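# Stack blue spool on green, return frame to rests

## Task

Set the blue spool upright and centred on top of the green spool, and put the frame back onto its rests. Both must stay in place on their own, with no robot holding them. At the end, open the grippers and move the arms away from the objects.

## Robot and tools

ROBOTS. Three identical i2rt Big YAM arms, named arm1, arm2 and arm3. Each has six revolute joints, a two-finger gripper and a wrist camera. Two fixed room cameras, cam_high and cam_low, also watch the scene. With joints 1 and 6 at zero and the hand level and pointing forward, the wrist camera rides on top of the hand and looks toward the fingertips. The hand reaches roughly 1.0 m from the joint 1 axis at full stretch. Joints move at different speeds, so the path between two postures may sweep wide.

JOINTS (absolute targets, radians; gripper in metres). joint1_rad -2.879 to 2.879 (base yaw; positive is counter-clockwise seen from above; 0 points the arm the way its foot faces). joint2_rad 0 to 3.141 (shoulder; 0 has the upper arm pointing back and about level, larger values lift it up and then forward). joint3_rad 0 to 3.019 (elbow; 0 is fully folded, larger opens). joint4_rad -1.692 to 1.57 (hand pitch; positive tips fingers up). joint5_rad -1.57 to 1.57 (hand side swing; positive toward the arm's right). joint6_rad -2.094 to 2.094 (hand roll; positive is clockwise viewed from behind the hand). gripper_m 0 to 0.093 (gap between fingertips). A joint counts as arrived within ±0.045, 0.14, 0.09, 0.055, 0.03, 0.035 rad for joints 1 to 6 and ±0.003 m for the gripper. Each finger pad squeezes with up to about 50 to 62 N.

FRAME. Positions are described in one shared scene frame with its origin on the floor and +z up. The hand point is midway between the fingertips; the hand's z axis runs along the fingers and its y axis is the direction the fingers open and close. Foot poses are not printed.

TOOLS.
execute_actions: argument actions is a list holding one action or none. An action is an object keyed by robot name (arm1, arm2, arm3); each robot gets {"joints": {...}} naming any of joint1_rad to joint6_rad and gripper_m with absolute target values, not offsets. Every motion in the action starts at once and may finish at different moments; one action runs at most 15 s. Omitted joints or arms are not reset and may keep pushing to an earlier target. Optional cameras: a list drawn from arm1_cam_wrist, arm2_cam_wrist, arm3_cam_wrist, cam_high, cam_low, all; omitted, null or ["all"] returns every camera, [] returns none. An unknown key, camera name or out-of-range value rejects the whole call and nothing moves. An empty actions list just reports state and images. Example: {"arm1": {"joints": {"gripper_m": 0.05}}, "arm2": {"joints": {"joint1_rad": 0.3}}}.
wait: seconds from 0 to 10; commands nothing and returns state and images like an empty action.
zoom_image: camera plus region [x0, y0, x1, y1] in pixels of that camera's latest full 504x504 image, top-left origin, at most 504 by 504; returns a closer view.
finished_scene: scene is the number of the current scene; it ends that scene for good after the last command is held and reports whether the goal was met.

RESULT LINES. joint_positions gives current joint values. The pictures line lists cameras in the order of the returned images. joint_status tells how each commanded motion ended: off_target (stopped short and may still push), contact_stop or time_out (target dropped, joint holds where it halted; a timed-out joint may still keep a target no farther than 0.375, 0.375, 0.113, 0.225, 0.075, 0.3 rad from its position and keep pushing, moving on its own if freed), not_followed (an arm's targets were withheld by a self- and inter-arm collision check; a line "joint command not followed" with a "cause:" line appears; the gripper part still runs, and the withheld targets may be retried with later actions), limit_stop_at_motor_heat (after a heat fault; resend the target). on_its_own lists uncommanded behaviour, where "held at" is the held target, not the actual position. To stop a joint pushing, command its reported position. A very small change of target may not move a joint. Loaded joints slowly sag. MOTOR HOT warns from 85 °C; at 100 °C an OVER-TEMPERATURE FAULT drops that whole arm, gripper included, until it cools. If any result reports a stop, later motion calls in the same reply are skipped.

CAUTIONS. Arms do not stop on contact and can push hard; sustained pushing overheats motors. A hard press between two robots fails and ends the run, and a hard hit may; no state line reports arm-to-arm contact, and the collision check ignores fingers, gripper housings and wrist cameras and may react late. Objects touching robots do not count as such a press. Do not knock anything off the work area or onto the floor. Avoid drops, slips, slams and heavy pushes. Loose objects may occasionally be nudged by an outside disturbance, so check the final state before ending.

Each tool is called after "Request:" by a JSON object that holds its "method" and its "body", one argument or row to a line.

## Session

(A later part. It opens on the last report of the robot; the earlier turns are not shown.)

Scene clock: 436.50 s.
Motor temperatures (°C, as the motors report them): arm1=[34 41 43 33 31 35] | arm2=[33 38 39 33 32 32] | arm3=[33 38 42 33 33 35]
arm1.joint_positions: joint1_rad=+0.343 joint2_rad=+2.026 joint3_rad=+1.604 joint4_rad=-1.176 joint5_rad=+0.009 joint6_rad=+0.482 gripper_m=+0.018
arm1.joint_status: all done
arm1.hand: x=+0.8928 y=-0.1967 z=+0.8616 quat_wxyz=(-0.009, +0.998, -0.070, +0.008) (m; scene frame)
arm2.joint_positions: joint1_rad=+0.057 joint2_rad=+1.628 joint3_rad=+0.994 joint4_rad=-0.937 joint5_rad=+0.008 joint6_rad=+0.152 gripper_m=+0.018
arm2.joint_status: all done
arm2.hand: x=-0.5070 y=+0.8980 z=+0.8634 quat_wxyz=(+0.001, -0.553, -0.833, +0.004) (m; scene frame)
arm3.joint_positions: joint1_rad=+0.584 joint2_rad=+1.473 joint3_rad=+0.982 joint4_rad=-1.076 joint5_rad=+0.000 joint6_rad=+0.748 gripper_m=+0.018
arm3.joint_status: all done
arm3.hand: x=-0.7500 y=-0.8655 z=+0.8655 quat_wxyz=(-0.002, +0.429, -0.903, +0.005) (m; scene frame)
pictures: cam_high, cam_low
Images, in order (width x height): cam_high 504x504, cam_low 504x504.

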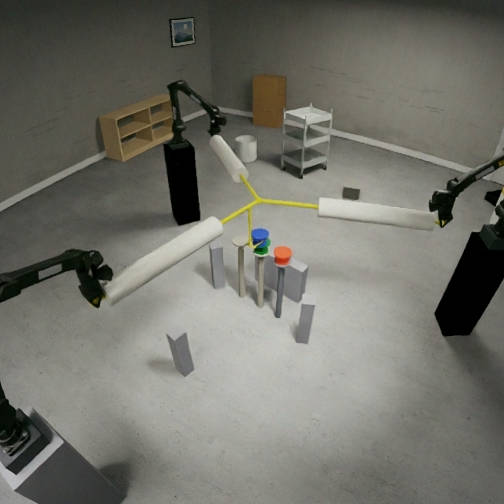

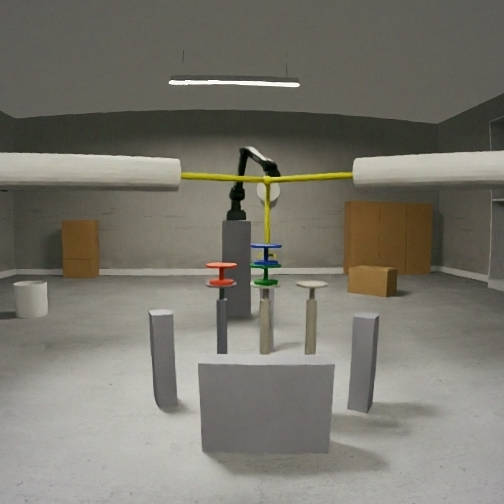

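Request:
{"method": "execute_actions", "body": {
  "actions": [
    {"arm1":{"joints":{"joint1_rad":0.33,"joint2_rad":2.02,"joint3_rad":1.7}},"arm2":{"joints":{"joint1_rad":0.045,"joint3_rad":0.975}},"arm3":{"joints":{"joint1_rad":0.62,"joint3_rad":1.04,"joint6_rad":0.775}}}
  ],
  "cameras": ["cam_low","cam_high"]
}}

Request:
{"method": "zoom_image", "body": {
  "camera": "cam_low",
  "region": [200,200,330,300]
}}

Request:
{"method": "zoom_image", "body": {
  "camera": "cam_high",
  "region": [200,180,330,290]
}}

Scene clock: 440.37 s.
Motor temperatures (°C, as the motors report them): arm1=[34 41 43 33 31 35] | arm2=[33 38 39 33 32 32] | arm3=[33 38 42 33 33 35]
arm1.joint_positions: joint1_rad=+0.340 joint2_rad=+2.038 joint3_rad=+1.624 joint4_rad=-1.178 joint5_rad=+0.009 joint6_rad=+0.480 gripper_m=+0.018
arm1.joint_status: all done
arm1.hand: x=+0.8863 y=-0.1974 z=+0.8616 quat_wxyz=(-0.008, +0.998, -0.070, +0.005) (m; scene frame)
arm2.joint_positions: joint1_rad=+0.043 joint2_rad=+1.628 joint3_rad=+0.987 joint4_rad=-0.937 joint5_rad=+0.008 joint6_rad=+0.142 gripper_m=+0.018
arm2.joint_status: all done
arm2.hand: x=-0.5135 y=+0.8976 z=+0.8615 quat_wxyz=(+0.004, -0.554, -0.832, +0.002) (m; scene frame)
arm3.joint_positions: joint1_rad=+0.601 joint2_rad=+1.473 joint3_rad=+0.982 joint4_rad=-1.076 joint5_rad=+0.000 joint6_rad=+0.765 gripper_m=+0.018
arm3.joint_status: all done
arm3.hand: x=-0.7566 y=-0.8659 z=+0.8654 quat_wxyz=(-0.002, +0.429, -0.903, +0.005) (m; scene frame)
pictures: cam_high, cam_low
Images, in order (width x height): cam_high 504x504, cam_low 504x504.

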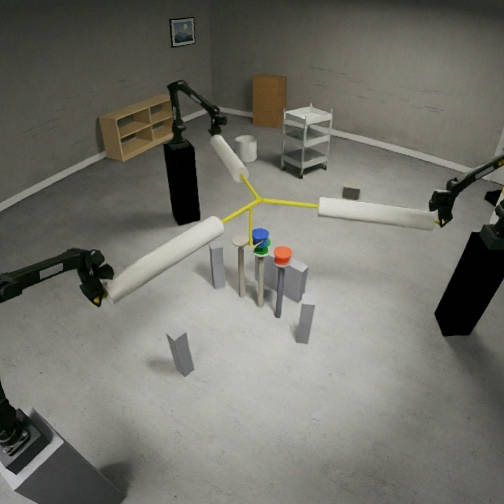

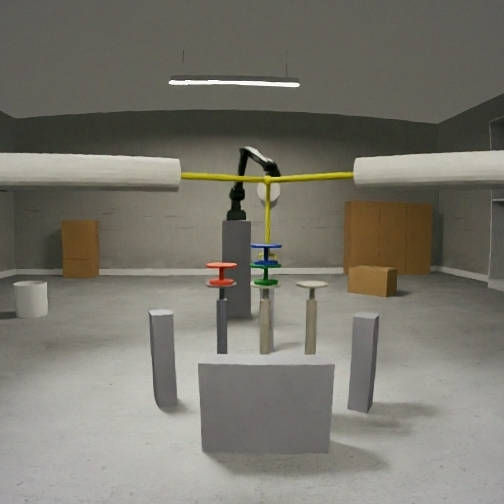

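Region (200, 200, 330, 300) of cam_low's 504x504 image, scaled by 3.877, with more detail than that image has; it fills the top 388 rows of this view, and the rest is white.

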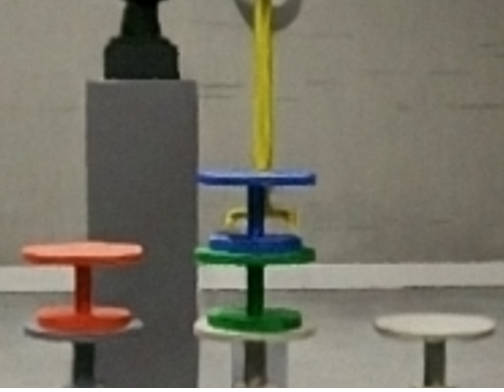

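Region (200, 180, 330, 290) of cam_high's 504x504 image, scaled by 3.877, with more detail than that image has; it fills the top 426 rows of this view, and the rest is white.

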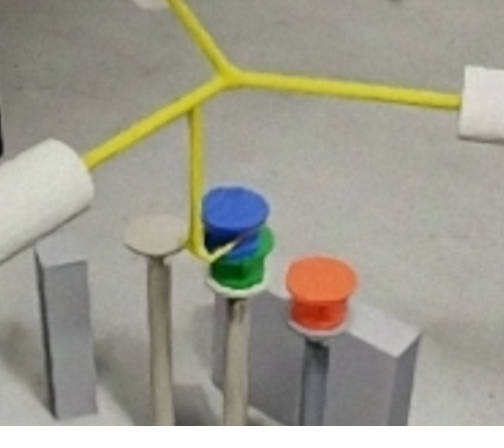

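Request:
{"method": "execute_actions", "body": {
  "actions": [
    {"arm1":{"joints":{"joint2_rad":2.03,"joint3_rad":1.72}},"arm2":{"joints":{"joint1_rad":0.03,"joint3_rad":0.96,"joint6_rad":0.13}},"arm3":{"joints":{"joint1_rad":0.637,"joint6_rad":0.79}}}
  ],
  "cameras": ["cam_low","cam_high"]
}}

Request:
{"method": "zoom_image", "body": {
  "camera": "cam_low",
  "region": [200,200,330,300]
}}

Request:
{"method": "zoom_image", "body": {
  "camera": "cam_high",
  "region": [200,180,330,290]
}}

Scene clock: 443.47 s.
Motor temperatures (°C, as the motors report them): arm1=[34 41 43 33 31 35] | arm2=[33 38 38 33 32 32] | arm3=[33 38 43 33 33 35]
arm1.joint_positions: joint1_rad=+0.336 joint2_rad=+2.050 joint3_rad=+1.643 joint4_rad=-1.180 joint5_rad=+0.009 joint6_rad=+0.476 gripper_m=+0.018
arm1.joint_status: all done
arm1.hand: x=+0.8797 y=-0.1968 z=+0.8612 quat_wxyz=(-0.007, +0.998, -0.070, +0.003) (m; scene frame)
arm2.joint_positions: joint1_rad=+0.029 joint2_rad=+1.627 joint3_rad=+0.977 joint4_rad=-0.934 joint5_rad=+0.008 joint6_rad=+0.125 gripper_m=+0.018
arm2.joint_status: all done
arm2.hand: x=-0.5206 y=+0.8982 z=+0.8586 quat_wxyz=(+0.007, -0.553, -0.833, +0.001) (m; scene frame)
arm3.joint_positions: joint1_rad=+0.617 joint2_rad=+1.473 joint3_rad=+0.984 joint4_rad=-1.076 joint5_rad=+0.000 joint6_rad=+0.780 gripper_m=+0.018
arm3.joint_status: all done
arm3.hand: x=-0.7630 y=-0.8653 z=+0.8662 quat_wxyz=(-0.003, +0.429, -0.903, +0.004) (m; scene frame)
pictures: cam_high, cam_low
Images, in order (width x height): cam_high 504x504, cam_low 504x504.

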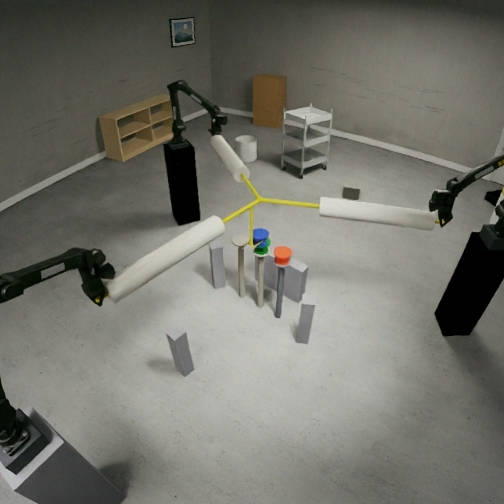

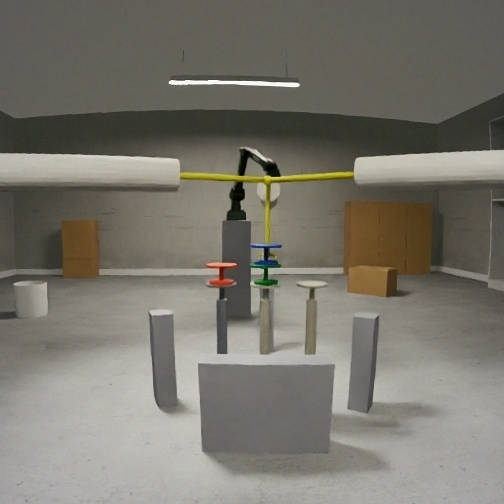

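Region (200, 200, 330, 300) of cam_low's 504x504 image, scaled by 3.877, with more detail than that image has; it fills the top 388 rows of this view, and the rest is white.

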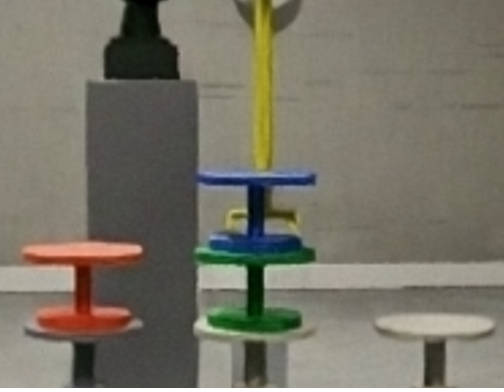

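Region (200, 180, 330, 290) of cam_high's 504x504 image, scaled by 3.877, with more detail than that image has; it fills the top 426 rows of this view, and the rest is white.

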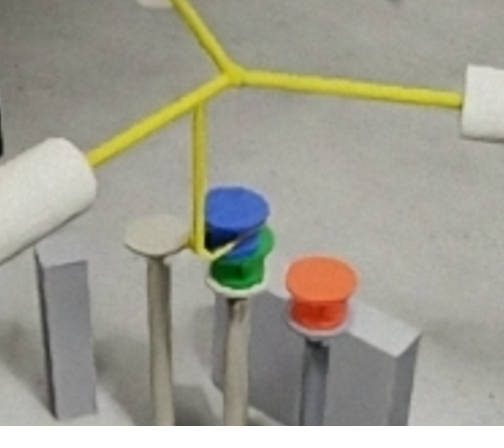

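Request:
{"method": "execute_actions", "body": {
  "actions": [
    {"arm1":{"joints":{"joint1_rad":0.385,"joint2_rad":1.875,"joint3_rad":1.425,"joint4_rad":-1.1,"joint6_rad":0.525}},"arm2":{"joints":{"joint1_rad":0.145,"joint2_rad":1.675,"joint3_rad":1.145,"joint4_rad":-0.97,"joint6_rad":0.245}},"arm3":{"joints":{"joint1_rad":0.445,"joint2_rad":1.435,"joint3_rad":0.96,"joint4_rad":-1.08,"joint6_rad":0.61}}}
  ],
  "cameras": ["cam_low","cam_high"]
}}

Request:
{"method": "zoom_image", "body": {
  "camera": "cam_low",
  "region": [200,200,330,300]
}}

Request:
{"method": "zoom_image", "body": {
  "camera": "cam_high",
  "region": [200,180,330,290]
}}

Scene clock: 447.10 s.
Motor temperatures (°C, as the motors report them): arm1=[34 42 44 33 31 35] | arm2=[33 38 39 33 32 32] | arm3=[33 38 43 33 33 35]
arm1.joint_positions: joint1_rad=+0.386 joint2_rad=+1.915 joint3_rad=+1.421 joint4_rad=-1.104 joint5_rad=+0.009 joint6_rad=+0.520 gripper_m=+0.018
arm1.joint_status: all done
arm1.hand: x=+0.9460 y=-0.2024 z=+0.8600 quat_wxyz=(-0.010, +0.998, -0.067, +0.007) (m; scene frame)
arm2.joint_positions: joint1_rad=+0.147 joint2_rad=+1.698 joint3_rad=+1.093 joint4_rad=-0.953 joint5_rad=+0.003 joint6_rad=+0.235 gripper_m=+0.018
arm2.joint_status: all done
arm2.hand: x=-0.4541 y=+0.8912 z=+0.8650 quat_wxyz=(-0.005, -0.550, -0.835, +0.003) (m; scene frame)
arm3.joint_positions: joint1_rad=+0.443 joint2_rad=+1.473 joint3_rad=+0.963 joint4_rad=-1.076 joint5_rad=+0.001 joint6_rad=+0.608 gripper_m=+0.018
arm3.joint_status: all done
arm3.hand: x=-0.6952 y=-0.8740 z=+0.8599 quat_wxyz=(+0.002, +0.428, -0.904, +0.013) (m; scene frame)
pictures: cam_high, cam_low
Images, in order (width x height): cam_high 504x504, cam_low 504x504.

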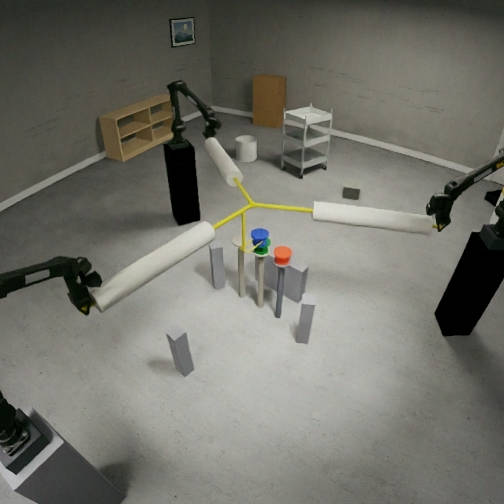

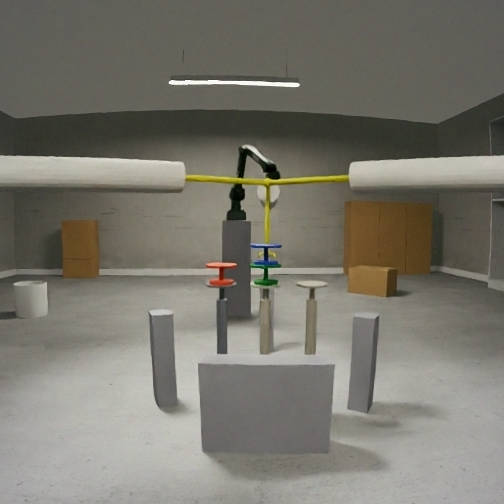

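Region (200, 200, 330, 300) of cam_low's 504x504 image, scaled by 3.877, with more detail than that image has; it fills the top 388 rows of this view, and the rest is white.

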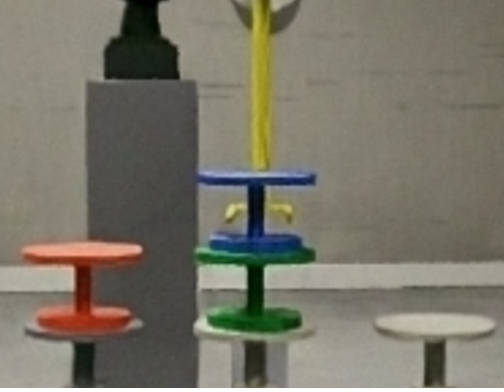

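Region (200, 180, 330, 290) of cam_high's 504x504 image, scaled by 3.877, with more detail than that image has; it fills the top 426 rows of this view, and the rest is white.

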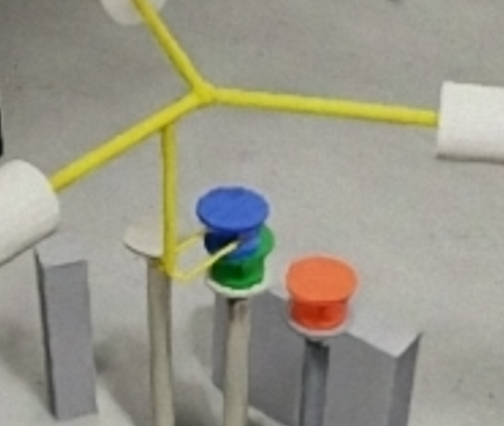

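Request:
{"method": "execute_actions", "body": {
  "actions": [
    {"arm1":{"joints":{"joint1_rad":0.34,"joint2_rad":1.99,"joint3_rad":1.66,"joint4_rad":-1.17,"joint6_rad":0.485}},"arm2":{"joints":{"joint1_rad":0.068,"joint2_rad":1.61,"joint3_rad":1.005,"joint4_rad":-0.95,"joint6_rad":0.16}},"arm3":{"joints":{"joint1_rad":0.585,"joint2_rad":1.44,"joint3_rad":1.02,"joint4_rad":-1.09,"joint6_rad":0.745}}}
  ],
  "cameras": ["cam_low","cam_high"]
}}

Request:
{"method": "zoom_image", "body": {
  "camera": "cam_low",
  "region": [200,200,330,300]
}}

Request:
{"method": "zoom_image", "body": {
  "camera": "cam_high",
  "region": [200,180,330,290]
}}

Scene clock: 451.53 s.
Motor temperatures (°C, as the motors report them): arm1=[34 42 43 33 31 35] | arm2=[33 38 39 33 32 32] | arm3=[33 38 43 33 33 35]
arm1.joint_positions: joint1_rad=+0.342 joint2_rad=+2.022 joint3_rad=+1.584 joint4_rad=-1.149 joint5_rad=+0.004 joint6_rad=+0.479 gripper_m=+0.018
arm1.joint_status: all done
arm1.hand: x=+0.8938 y=-0.1964 z=+0.8567 quat_wxyz=(-0.005, +0.998, -0.069, +0.004) (m; scene frame)
arm2.joint_positions: joint1_rad=+0.053 joint2_rad=+1.637 joint3_rad=+1.003 joint4_rad=-0.944 joint5_rad=+0.009 joint6_rad=+0.149 gripper_m=+0.018
arm2.joint_status: all done
arm2.hand: x=-0.5077 y=+0.8956 z=+0.8626 quat_wxyz=(+0.005, -0.553, -0.833, +0.003) (m; scene frame)
arm3.joint_positions: joint1_rad=+0.578 joint2_rad=+1.473 joint3_rad=+0.975 joint4_rad=-1.076 joint5_rad=-0.001 joint6_rad=+0.739 gripper_m=+0.018
arm3.joint_status: all done
arm3.hand: x=-0.7477 y=-0.8683 z=+0.8633 quat_wxyz=(-0.001, +0.430, -0.903, +0.008) (m; scene frame)
pictures: cam_high, cam_low
Images, in order (width x height): cam_high 504x504, cam_low 504x504.

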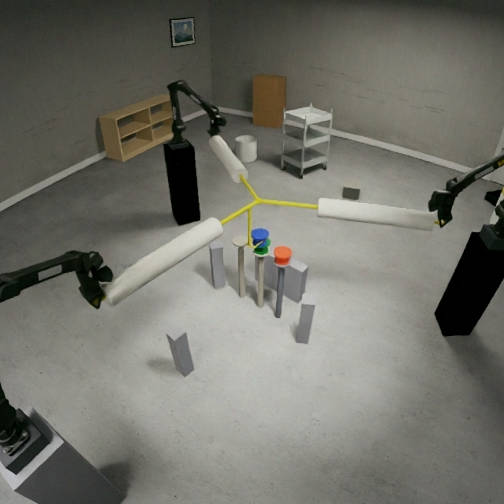

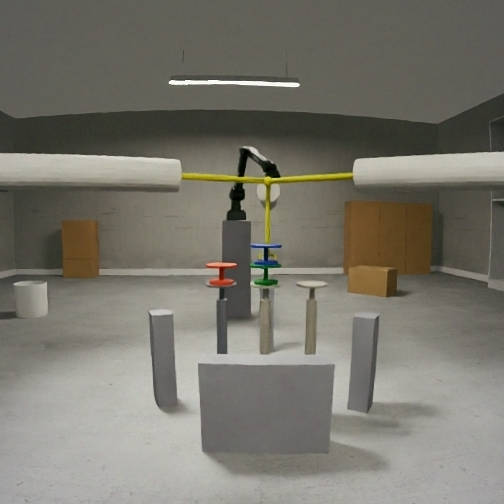

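Region (200, 200, 330, 300) of cam_low's 504x504 image, scaled by 3.877, with more detail than that image has; it fills the top 388 rows of this view, and the rest is white.

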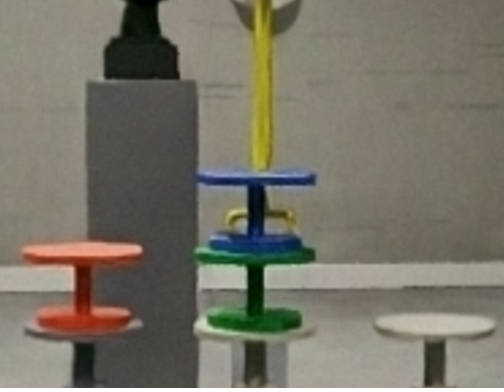

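Region (200, 180, 330, 290) of cam_high's 504x504 image, scaled by 3.877, with more detail than that image has; it fills the top 426 rows of this view, and the rest is white.

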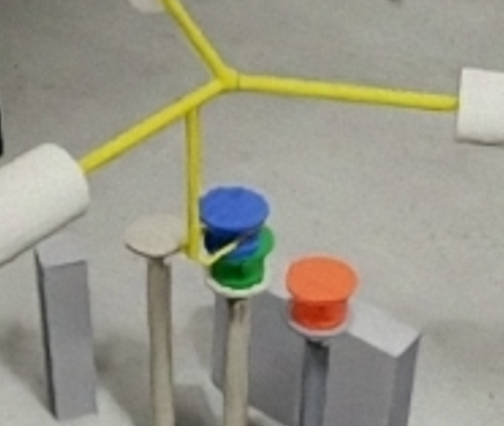

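Request:
{"method": "execute_actions", "body": {
  "actions": [
    {"arm1":{"joints":{"joint2_rad":1.935,"joint3_rad":1.69,"joint4_rad":-1.26}},"arm2":{"joints":{"joint2_rad":1.54,"joint3_rad":1.1,"joint4_rad":-1.06}},"arm3":{"joints":{"joint2_rad":1.385,"joint3_rad":1.09,"joint4_rad":-1.195}}}
  ],
  "cameras": ["cam_low","cam_high"]
}}

Request:
{"method": "zoom_image", "body": {
  "camera": "cam_low",
  "region": [200,200,330,300]
}}

Request:
{"method": "zoom_image", "body": {
  "camera": "cam_high",
  "region": [200,180,330,290]
}}

Scene clock: 457.40 s.
Motor temperatures (°C, as the motors report them): arm1=[34 42 44 33 31 35] | arm2=[33 38 39 33 32 32] | arm3=[33 38 43 33 33 35]
arm1.joint_positions: joint1_rad=+0.342 joint2_rad=+1.979 joint3_rad=+1.624 joint4_rad=-1.232 joint5_rad=+0.006 joint6_rad=+0.479 gripper_m=+0.018
arm1.joint_status: all done
arm1.hand: x=+0.8951 y=-0.1957 z=+0.8957 quat_wxyz=(-0.006, +0.998, -0.069, +0.003) (m; scene frame)
arm2.joint_positions: joint1_rad=+0.057 joint2_rad=+1.559 joint3_rad=+1.041 joint4_rad=-1.045 joint5_rad=+0.007 joint6_rad=+0.149 gripper_m=+0.018
arm2.joint_status: all done
arm2.hand: x=-0.5067 y=+0.8979 z=+0.9058 quat_wxyz=(-0.002, -0.551, -0.834, +0.005) (m; scene frame)
arm3.joint_positions: joint1_rad=+0.578 joint2_rad=+1.419 joint3_rad=+1.029 joint4_rad=-1.169 joint5_rad=+0.001 joint6_rad=+0.740 gripper_m=+0.018
arm3.joint_status: all done
arm3.hand: x=-0.7477 y=-0.8672 z=+0.9015 quat_wxyz=(-0.004, +0.430, -0.903, +0.002) (m; scene frame)
pictures: cam_high, cam_low
Images, in order (width x height): cam_high 504x504, cam_low 504x504.

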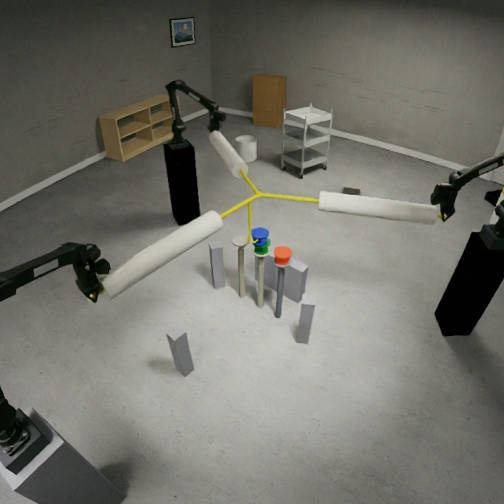

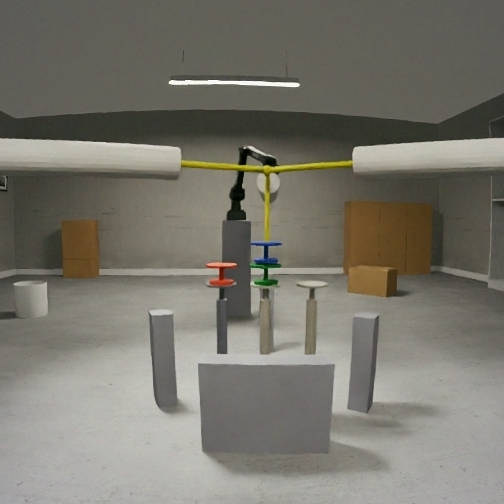

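Region (200, 200, 330, 300) of cam_low's 504x504 image, scaled by 3.877, with more detail than that image has; it fills the top 388 rows of this view, and the rest is white.

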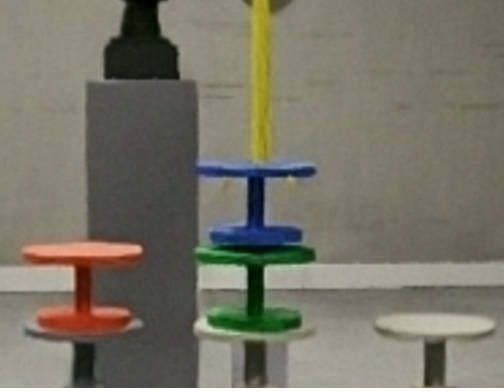

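Region (200, 180, 330, 290) of cam_high's 504x504 image, scaled by 3.877, with more detail than that image has; it fills the top 426 rows of this view, and the rest is white.

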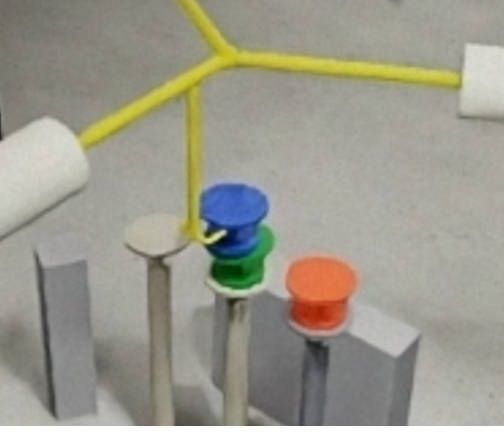

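Request:
{"method": "execute_actions", "body": {
  "actions": [
    {"arm1":{"joints":{"joint1_rad":0.33,"joint2_rad":1.95,"joint3_rad":1.73,"joint4_rad":-1.27}},"arm2":{"joints":{"joint1_rad":0.025,"joint2_rad":1.515,"joint3_rad":1.015,"joint4_rad":-1.05,"joint6_rad":0.125}},"arm3":{"joints":{"joint1_rad":0.625,"joint6_rad":0.78}}}
  ],
  "cameras": ["cam_low","cam_high"]
}}

Request:
{"method": "zoom_image", "body": {
  "camera": "cam_low",
  "region": [200,200,330,300]
}}

Request:
{"method": "zoom_image", "body": {
  "camera": "cam_high",
  "region": [200,180,330,290]
}}

Scene clock: 462.83 s.
Motor temperatures (°C, as the motors report them): arm1=[34 42 44 33 31 35] | arm2=[33 38 40 33 32 32] | arm3=[33 38 44 33 33 35]
arm1.joint_positions: joint1_rad=+0.332 joint2_rad=+1.980 joint3_rad=+1.656 joint4_rad=-1.246 joint5_rad=+0.007 joint6_rad=+0.469 gripper_m=+0.018
arm1.joint_status: all done
arm1.hand: x=+0.8856 y=-0.1928 z=+0.9063 quat_wxyz=(-0.003, +0.998, -0.069, -0.004) (m; scene frame)
arm2.joint_positions: joint1_rad=+0.029 joint2_rad=+1.549 joint3_rad=+1.022 joint4_rad=-1.037 joint5_rad=+0.004 joint6_rad=+0.121 gripper_m=+0.018
arm2.joint_status: all done
arm2.hand: x=-0.5196 y=+0.8971 z=+0.9034 quat_wxyz=(-0.002, -0.552, -0.834, +0.003) (m; scene frame)
arm3.joint_positions: joint1_rad=+0.600 joint2_rad=+1.419 joint3_rad=+1.029 joint4_rad=-1.172 joint5_rad=+0.005 joint6_rad=+0.761 gripper_m=+0.018
arm3.joint_status: all done
arm3.hand: x=-0.7553 y=-0.8684 z=+0.9016 quat_wxyz=(-0.005, +0.430, -0.903, +0.004) (m; scene frame)
pictures: cam_high, cam_low
Images, in order (width x height): cam_high 504x504, cam_low 504x504.

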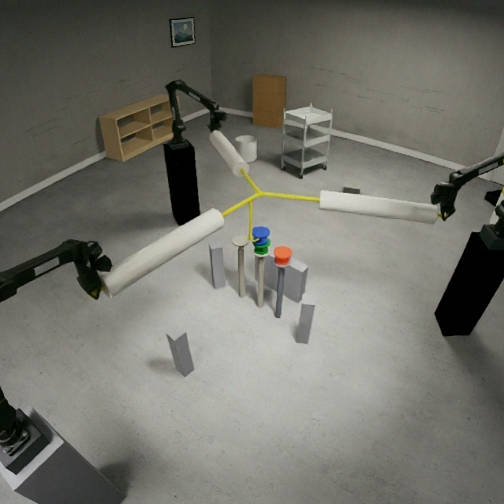

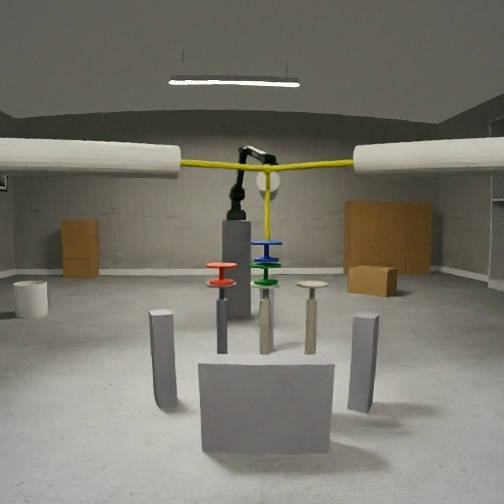

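Region (200, 200, 330, 300) of cam_low's 504x504 image, scaled by 3.877, with more detail than that image has; it fills the top 388 rows of this view, and the rest is white.

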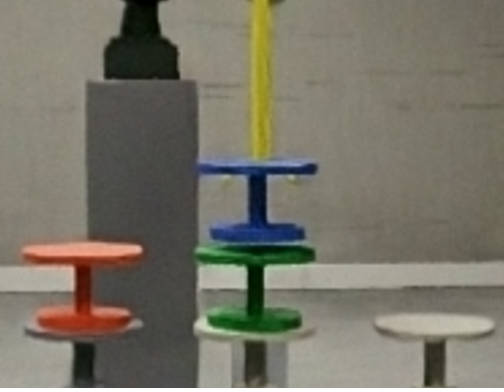

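Region (200, 180, 330, 290) of cam_high's 504x504 image, scaled by 3.877, with more detail than that image has; it fills the top 426 rows of this view, and the rest is white.

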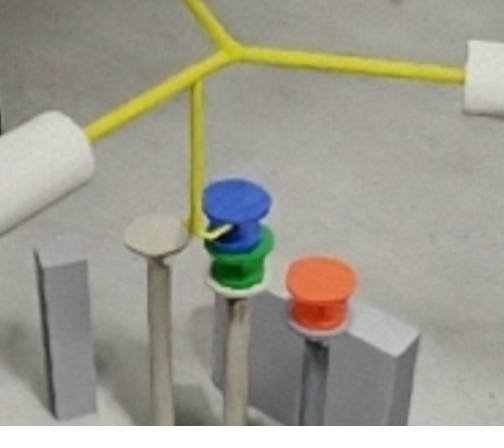

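Request:
{"method": "execute_actions", "body": {
  "actions": [
    {"arm1":{"joints":{"joint1_rad":0.315,"joint2_rad":1.975,"joint3_rad":1.75}},"arm2":{"joints":{"joint1_rad":0.008,"joint3_rad":1.005,"joint6_rad":0.11}},"arm3":{"joints":{"joint1_rad":0.645,"joint3_rad":1.105,"joint6_rad":0.795}}}
  ],
  "cameras": ["cam_low","cam_high"]
}}

Request:
{"method": "zoom_image", "body": {
  "camera": "cam_low",
  "region": [200,200,330,300]
}}

Request:
{"method": "zoom_image", "body": {
  "camera": "cam_high",
  "region": [200,180,330,290]
}}

Scene clock: 465.83 s.
Motor temperatures (°C, as the motors report them): arm1=[34 42 44 33 31 35] | arm2=[33 38 40 33 32 32] | arm3=[33 38 45 33 33 35]
arm1.joint_positions: joint1_rad=+0.323 joint2_rad=+2.004 joint3_rad=+1.676 joint4_rad=-1.250 joint5_rad=+0.006 joint6_rad=+0.461 gripper_m=+0.018
arm1.joint_status: all done
arm1.hand: x=+0.8788 y=-0.1893 z=+0.8996 quat_wxyz=(-0.005, +0.998, -0.069, +0.000) (m; scene frame)
arm2.joint_positions: joint1_rad=+0.014 joint2_rad=+1.548 joint3_rad=+1.009 joint4_rad=-1.036 joint5_rad=+0.004 joint6_rad=+0.105 gripper_m=+0.018
arm2.joint_status: all done
arm2.hand: x=-0.5275 y=+0.8990 z=+0.8995 quat_wxyz=(+0.003, -0.551, -0.834, +0.001) (m; scene frame)
arm3.joint_positions: joint1_rad=+0.615 joint2_rad=+1.419 joint3_rad=+1.036 joint4_rad=-1.172 joint5_rad=+0.005 joint6_rad=+0.776 gripper_m=+0.018
arm3.joint_status: all done
arm3.hand: x=-0.7616 y=-0.8662 z=+0.9040 quat_wxyz=(-0.007, +0.430, -0.903, +0.000) (m; scene frame)
pictures: cam_high, cam_low
Images, in order (width x height): cam_high 504x504, cam_low 504x504.

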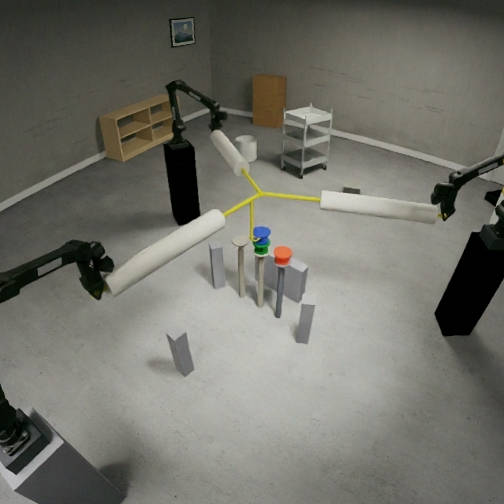

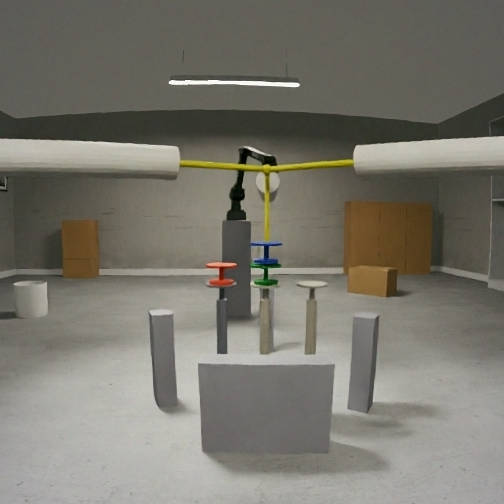

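Region (200, 200, 330, 300) of cam_low's 504x504 image, scaled by 3.877, with more detail than that image has; it fills the top 388 rows of this view, and the rest is white.

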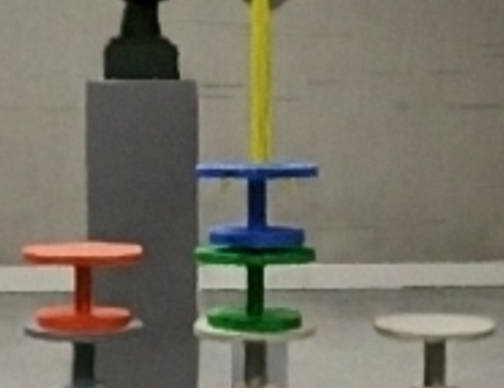

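Region (200, 180, 330, 290) of cam_high's 504x504 image, scaled by 3.877, with more detail than that image has; it fills the top 426 rows of this view, and the rest is white.

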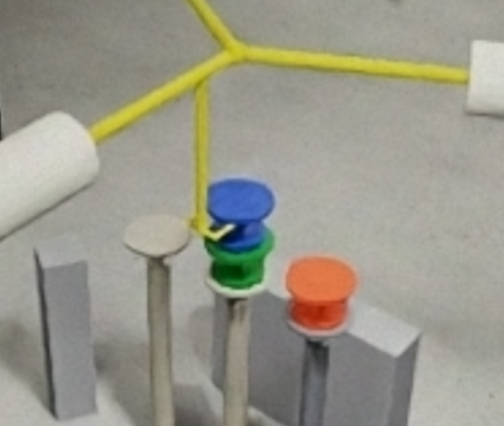

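Request:
{"method": "execute_actions", "body": {
  "actions": [
    {"arm1":{"joints":{"joint2_rad":2.02}},"arm2":{"joints":{"joint2_rad":1.575}},"arm3":{"joints":{"joint2_rad":1.445}}}
  ],
  "cameras": ["cam_low","cam_high"]
}}

Request:
{"method": "zoom_image", "body": {
  "camera": "cam_low",
  "region": [200,200,330,300]
}}

Request:
{"method": "zoom_image", "body": {
  "camera": "cam_high",
  "region": [200,180,330,290]
}}

Scene clock: 469.20 s.
Motor temperatures (°C, as the motors report them): arm1=[34 42 45 33 31 35] | arm2=[33 37 39 33 32 32] | arm3=[33 38 45 33 33 35]
arm1.joint_positions: joint1_rad=+0.323 joint2_rad=+2.041 joint3_rad=+1.684 joint4_rad=-1.249 joint5_rad=+0.007 joint6_rad=+0.461 gripper_m=+0.018
arm1.joint_status: all done
arm1.hand: x=+0.8776 y=-0.1896 z=+0.8813 quat_wxyz=(-0.010, +0.997, -0.069, +0.012) (m; scene frame)
arm2.joint_positions: joint1_rad=+0.014 joint2_rad=+1.588 joint3_rad=+1.009 joint4_rad=-1.030 joint5_rad=+0.004 joint6_rad=+0.105 gripper_m=+0.018
arm2.joint_status: all done
arm2.hand: x=-0.5282 y=+0.9001 z=+0.8838 quat_wxyz=(+0.018, -0.551, -0.834, -0.007) (m; scene frame)
arm3.joint_positions: joint1_rad=+0.620 joint2_rad=+1.449 joint3_rad=+1.040 joint4_rad=-1.172 joint5_rad=+0.003 joint6_rad=+0.781 gripper_m=+0.018
arm3.joint_status: all done
arm3.hand: x=-0.7638 y=-0.8653 z=+0.8945 quat_wxyz=(-0.001, +0.430, -0.903, +0.012) (m; scene frame)
pictures: cam_high, cam_low
Images, in order (width x height): cam_high 504x504, cam_low 504x504.

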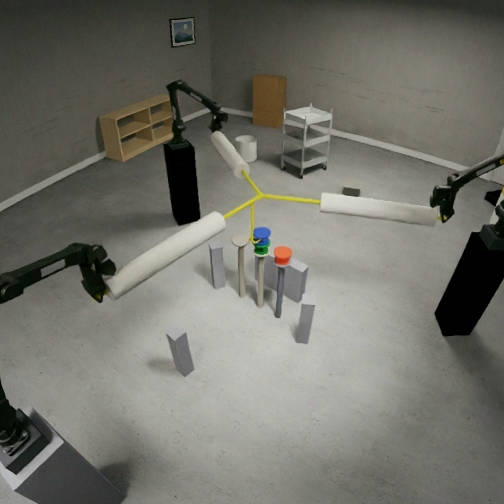

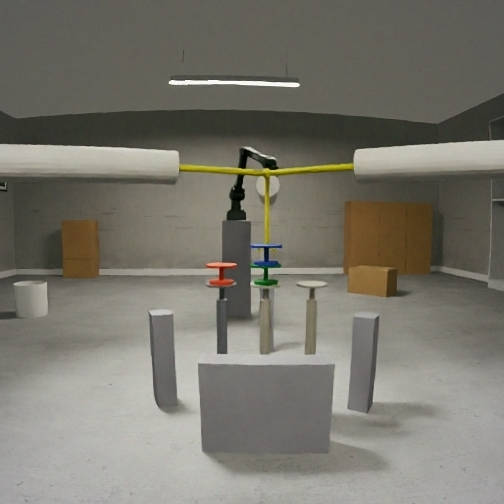

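Region (200, 200, 330, 300) of cam_low's 504x504 image, scaled by 3.877, with more detail than that image has; it fills the top 388 rows of this view, and the rest is white.

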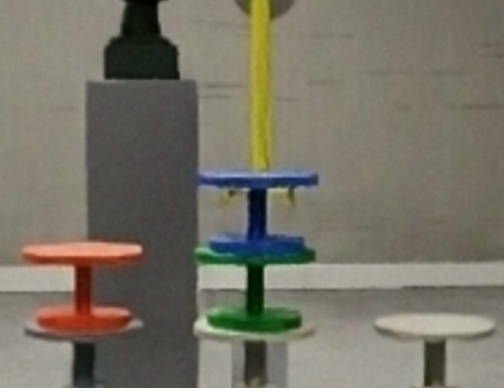

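Region (200, 180, 330, 290) of cam_high's 504x504 image, scaled by 3.877, with more detail than that image has; it fills the top 426 rows of this view, and the rest is white.

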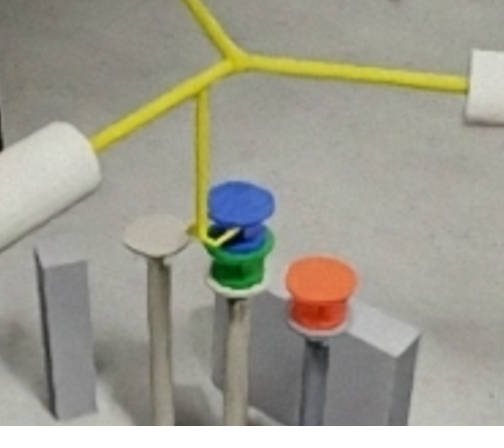

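Request:
{"method": "execute_actions", "body": {
  "actions": [
    {"arm1":{"joints":{"joint2_rad":2.045}},"arm2":{"joints":{"joint2_rad":1.605}},"arm3":{"joints":{"joint2_rad":1.495}}}
  ],
  "cameras": ["cam_low","cam_high"]
}}

Request:
{"method": "zoom_image", "body": {
  "camera": "cam_low",
  "region": [200,200,330,300]
}}

Scene clock: 471.30 s.
Motor temperatures (°C, as the motors report them): arm1=[34 42 45 33 31 35] | arm2=[33 37 39 33 32 32] | arm3=[33 38 45 33 33 35]
arm1.joint_positions: joint1_rad=+0.321 joint2_rad=+2.058 joint3_rad=+1.688 joint4_rad=-1.248 joint5_rad=+0.008 joint6_rad=+0.461 gripper_m=+0.018
arm1.joint_status: all done
arm1.hand: x=+0.8770 y=-0.1888 z=+0.8726 quat_wxyz=(-0.013, +0.997, -0.070, +0.018) (m; scene frame)
arm2.joint_positions: joint1_rad=+0.014 joint2_rad=+1.614 joint3_rad=+1.009 joint4_rad=-1.029 joint5_rad=+0.003 joint6_rad=+0.105 gripper_m=+0.018
arm2.joint_status: all done
arm2.hand: x=-0.5289 y=+0.9018 z=+0.8740 quat_wxyz=(+0.029, -0.551, -0.834, -0.013) (m; scene frame)
arm3.joint_positions: joint1_rad=+0.623 joint2_rad=+1.494 joint3_rad=+1.046 joint4_rad=-1.172 joint5_rad=+0.003 joint6_rad=+0.785 gripper_m=+0.018
arm3.joint_status: all done
arm3.hand: x=-0.7649 y=-0.8642 z=+0.8796 quat_wxyz=(+0.005, +0.430, -0.903, +0.031) (m; scene frame)
pictures: cam_high, cam_low
Images, in order (width x height): cam_high 504x504, cam_low 504x504.

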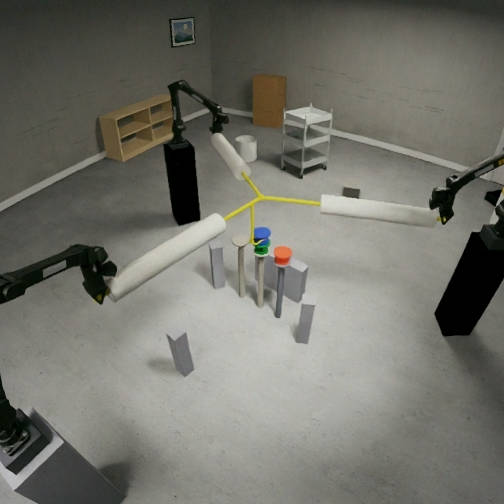

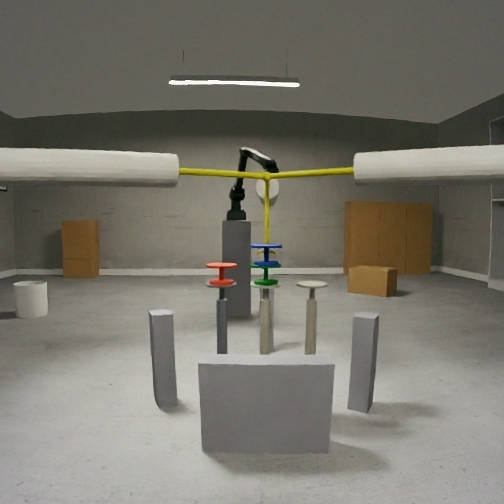

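Region (200, 200, 330, 300) of cam_low's 504x504 image, scaled by 3.877, with more detail than that image has; it fills the top 388 rows of this view, and the rest is white.

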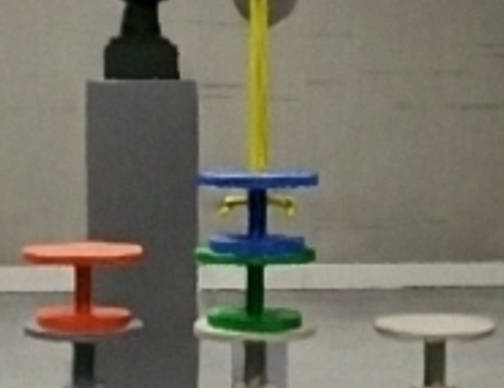

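Request:
{"method": "execute_actions", "body": {
  "actions": [
    {"arm1":{"joints":{"joint1_rad":0.385,"joint2_rad":1.865,"joint3_rad":1.425,"joint4_rad":-1.11,"joint6_rad":0.525}},"arm2":{"joints":{"joint1_rad":0.145,"joint2_rad":1.67,"joint3_rad":1.145,"joint4_rad":-0.98,"joint6_rad":0.245}},"arm3":{"joints":{"joint1_rad":0.445,"joint2_rad":1.425,"joint3_rad":0.96,"joint4_rad":-1.09,"joint6_rad":0.61}}}
  ],
  "cameras": ["cam_low","cam_high"]
}}

Request:
{"method": "zoom_image", "body": {
  "camera": "cam_low",
  "region": [200,200,330,300]
}}

Request:
{"method": "zoom_image", "body": {
  "camera": "cam_high",
  "region": [200,180,330,290]
}}

Scene clock: 475.70 s.
Motor temperatures (°C, as the motors report them): arm1=[34 42 45 33 31 35] | arm2=[33 37 39 33 32 32] | arm3=[33 38 45 33 33 35]
arm1.joint_positions: joint1_rad=+0.387 joint2_rad=+1.909 joint3_rad=+1.424 joint4_rad=-1.112 joint5_rad=+0.006 joint6_rad=+0.522 gripper_m=+0.018
arm1.joint_status: all done
arm1.hand: x=+0.9467 y=-0.2035 z=+0.8643 quat_wxyz=(-0.009, +0.998, -0.068, +0.007) (m; scene frame)
arm2.joint_positions: joint1_rad=+0.143 joint2_rad=+1.697 joint3_rad=+1.106 joint4_rad=-0.972 joint5_rad=+0.003 joint6_rad=+0.230 gripper_m=+0.018
arm2.joint_status: all done
arm2.hand: x=-0.4545 y=+0.8888 z=+0.8697 quat_wxyz=(-0.003, -0.549, -0.836, +0.003) (m; scene frame)
arm3.joint_positions: joint1_rad=+0.441 joint2_rad=+1.465 joint3_rad=+0.963 joint4_rad=-1.088 joint5_rad=+0.005 joint6_rad=+0.605 gripper_m=+0.018
arm3.joint_status: all done
arm3.hand: x=-0.6942 y=-0.8765 z=+0.8629 quat_wxyz=(+0.001, +0.428, -0.903, +0.016) (m; scene frame)
pictures: cam_high, cam_low
Images, in order (width x height): cam_high 504x504, cam_low 504x504.

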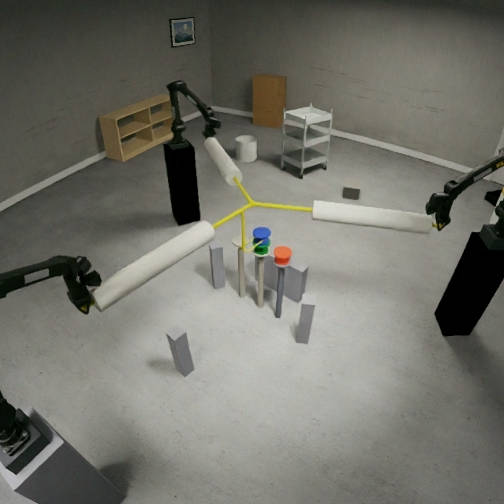

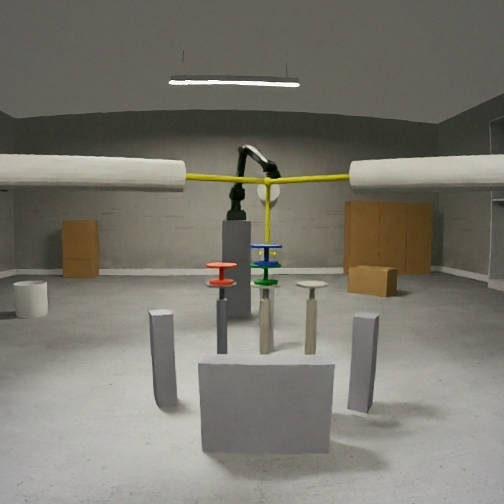

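Region (200, 200, 330, 300) of cam_low's 504x504 image, scaled by 3.877, with more detail than that image has; it fills the top 388 rows of this view, and the rest is white.

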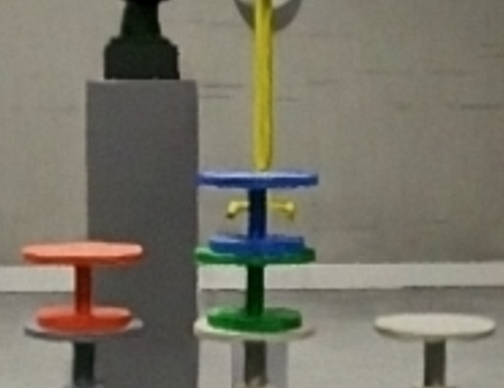

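Region (200, 180, 330, 290) of cam_high's 504x504 image, scaled by 3.877, with more detail than that image has; it fills the top 426 rows of this view, and the rest is white.

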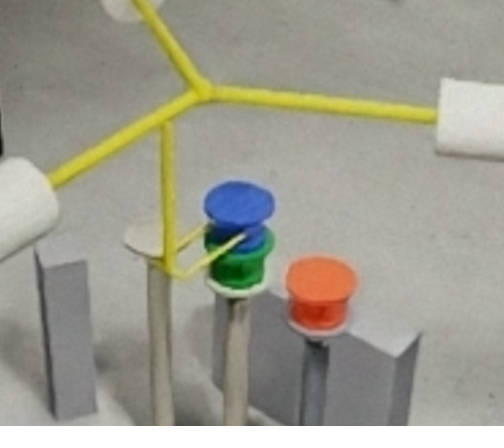

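Request:
{"method": "execute_actions", "body": {
  "actions": [
    {"arm1":{"joints":{"joint1_rad":0.485,"joint2_rad":1.76,"joint3_rad":1.275,"joint4_rad":-1.07,"joint6_rad":0.62}},"arm2":{"joints":{"joint1_rad":0.24,"joint2_rad":1.785,"joint3_rad":1.32,"joint4_rad":-1.04,"joint6_rad":0.345}},"arm3":{"joints":{"joint1_rad":0.286,"joint2_rad":1.415,"joint3_rad":0.965,"joint4_rad":-1.09,"joint6_rad":0.455}}}
  ],
  "cameras": []
}}

Request:
{"method": "execute_actions", "body": {
  "actions": [
    {"arm1":{"joints":{"joint1_rad":0.605,"joint2_rad":1.59,"joint3_rad":1.045,"joint4_rad":-1.0,"joint6_rad":0.745}},"arm2":{"joints":{"joint1_rad":0.345,"joint2_rad":1.93,"joint3_rad":1.57,"joint4_rad":-1.13,"joint6_rad":0.45}},"arm3":{"joints":{"joint1_rad":0.07,"joint2_rad":1.455,"joint3_rad":1.06,"joint4_rad":-1.11,"joint6_rad":0.245}}}
  ],
  "cameras": ["cam_low","cam_high"]
}}

Scene clock: 479.73 s.
Motor temperatures (°C, as the motors report them): arm1=[34 42 44 33 31 35] | arm2=[33 37 40 33 32 32] | arm3=[33 38 44 33 33 35]
arm1.joint_positions: joint1_rad=+0.478 joint2_rad=+1.803 joint3_rad=+1.265 joint4_rad=-1.067 joint5_rad=+0.009 joint6_rad=+0.619 gripper_m=+0.018
arm1.joint_status: all done
arm1.hand: x=+1.0101 y=-0.2258 z=+0.8641 quat_wxyz=(-0.013, +0.997, -0.071, +0.010) (m; scene frame)
arm2.joint_positions: joint1_rad=+0.247 joint2_rad=+1.813 joint3_rad=+1.274 joint4_rad=-1.021 joint5_rad=+0.000 joint6_rad=+0.339 gripper_m=+0.018
arm2.joint_status: all done
arm2.hand: x=-0.3815 y=+0.8798 z=+0.8707 quat_wxyz=(-0.005, -0.552, -0.834, +0.001) (m; scene frame)
arm3.joint_positions: joint1_rad=+0.285 joint2_rad=+1.457 joint3_rad=+0.963 joint4_rad=-1.087 joint5_rad=+0.004 joint6_rad=+0.457 gripper_m=+0.018
arm3.joint_status: all done
arm3.hand: x=-0.6359 y=-0.8855 z=+0.8664 quat_wxyz=(+0.000, +0.425, -0.905, +0.012) (m; scene frame)
pictures: none
No camera images: the call's "cameras" was empty. Leave "cameras" out to get every camera's image.

Scene clock: 480.70 s.
Motor temperatures (°C, as the motors report them): arm1=[34 42 44 33 31 35] | arm2=[33 37 40 33 32 32] | arm3=[33 38 44 33 33 35]
arm1.joint_positions: joint1_rad=+0.598 joint2_rad=+1.622 joint3_rad=+1.044 joint4_rad=-1.001 joint5_rad=+0.006 joint6_rad=+0.740 gripper_m=+0.018
arm1.joint_status: all done
arm1.hand: x=+1.0965 y=-0.2390 z=+0.8725 quat_wxyz=(-0.005, +0.997, -0.071, -0.001) (m; scene frame)
arm2.joint_positions: joint1_rad=+0.346 joint2_rad=+1.960 joint3_rad=+1.518 joint4_rad=-1.107 joint5_rad=+0.001 joint6_rad=+0.441 gripper_m=+0.018
arm2.joint_status: all done
arm2.hand: x=-0.2941 y=+0.8691 z=+0.8769 quat_wxyz=(-0.011, -0.553, -0.833, +0.002) (m; scene frame)
arm3.joint_positions: joint1_rad=+0.061 joint2_rad=+1.457 joint3_rad=+1.005 joint4_rad=-1.091 joint5_rad=+0.007 joint6_rad=+0.236 gripper_m=+0.018
arm3.joint_status: all done
arm3.hand: x=-0.5484 y=-0.8999 z=+0.8815 quat_wxyz=(-0.015, +0.424, -0.906, +0.001) (m; scene frame)
pictures: cam_high, cam_low
Images, in order (width x height): cam_high 504x504, cam_low 504x504.

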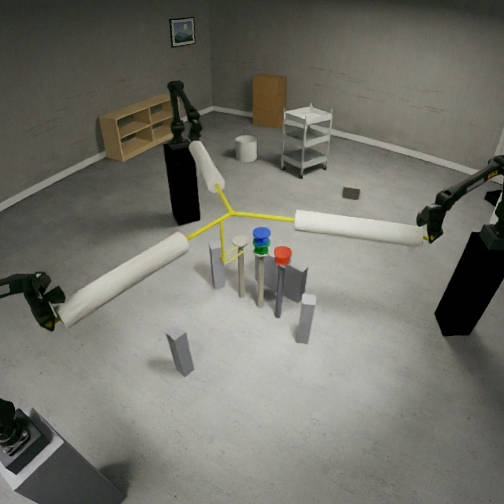

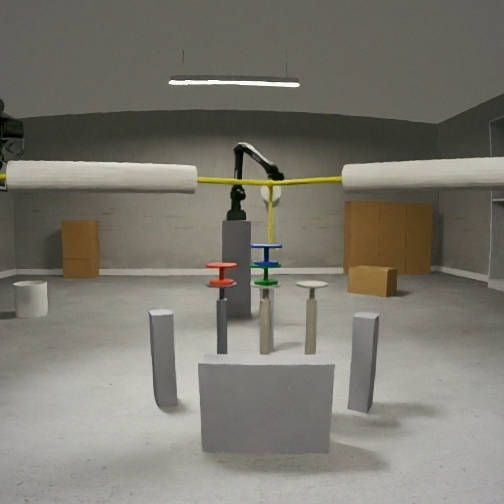

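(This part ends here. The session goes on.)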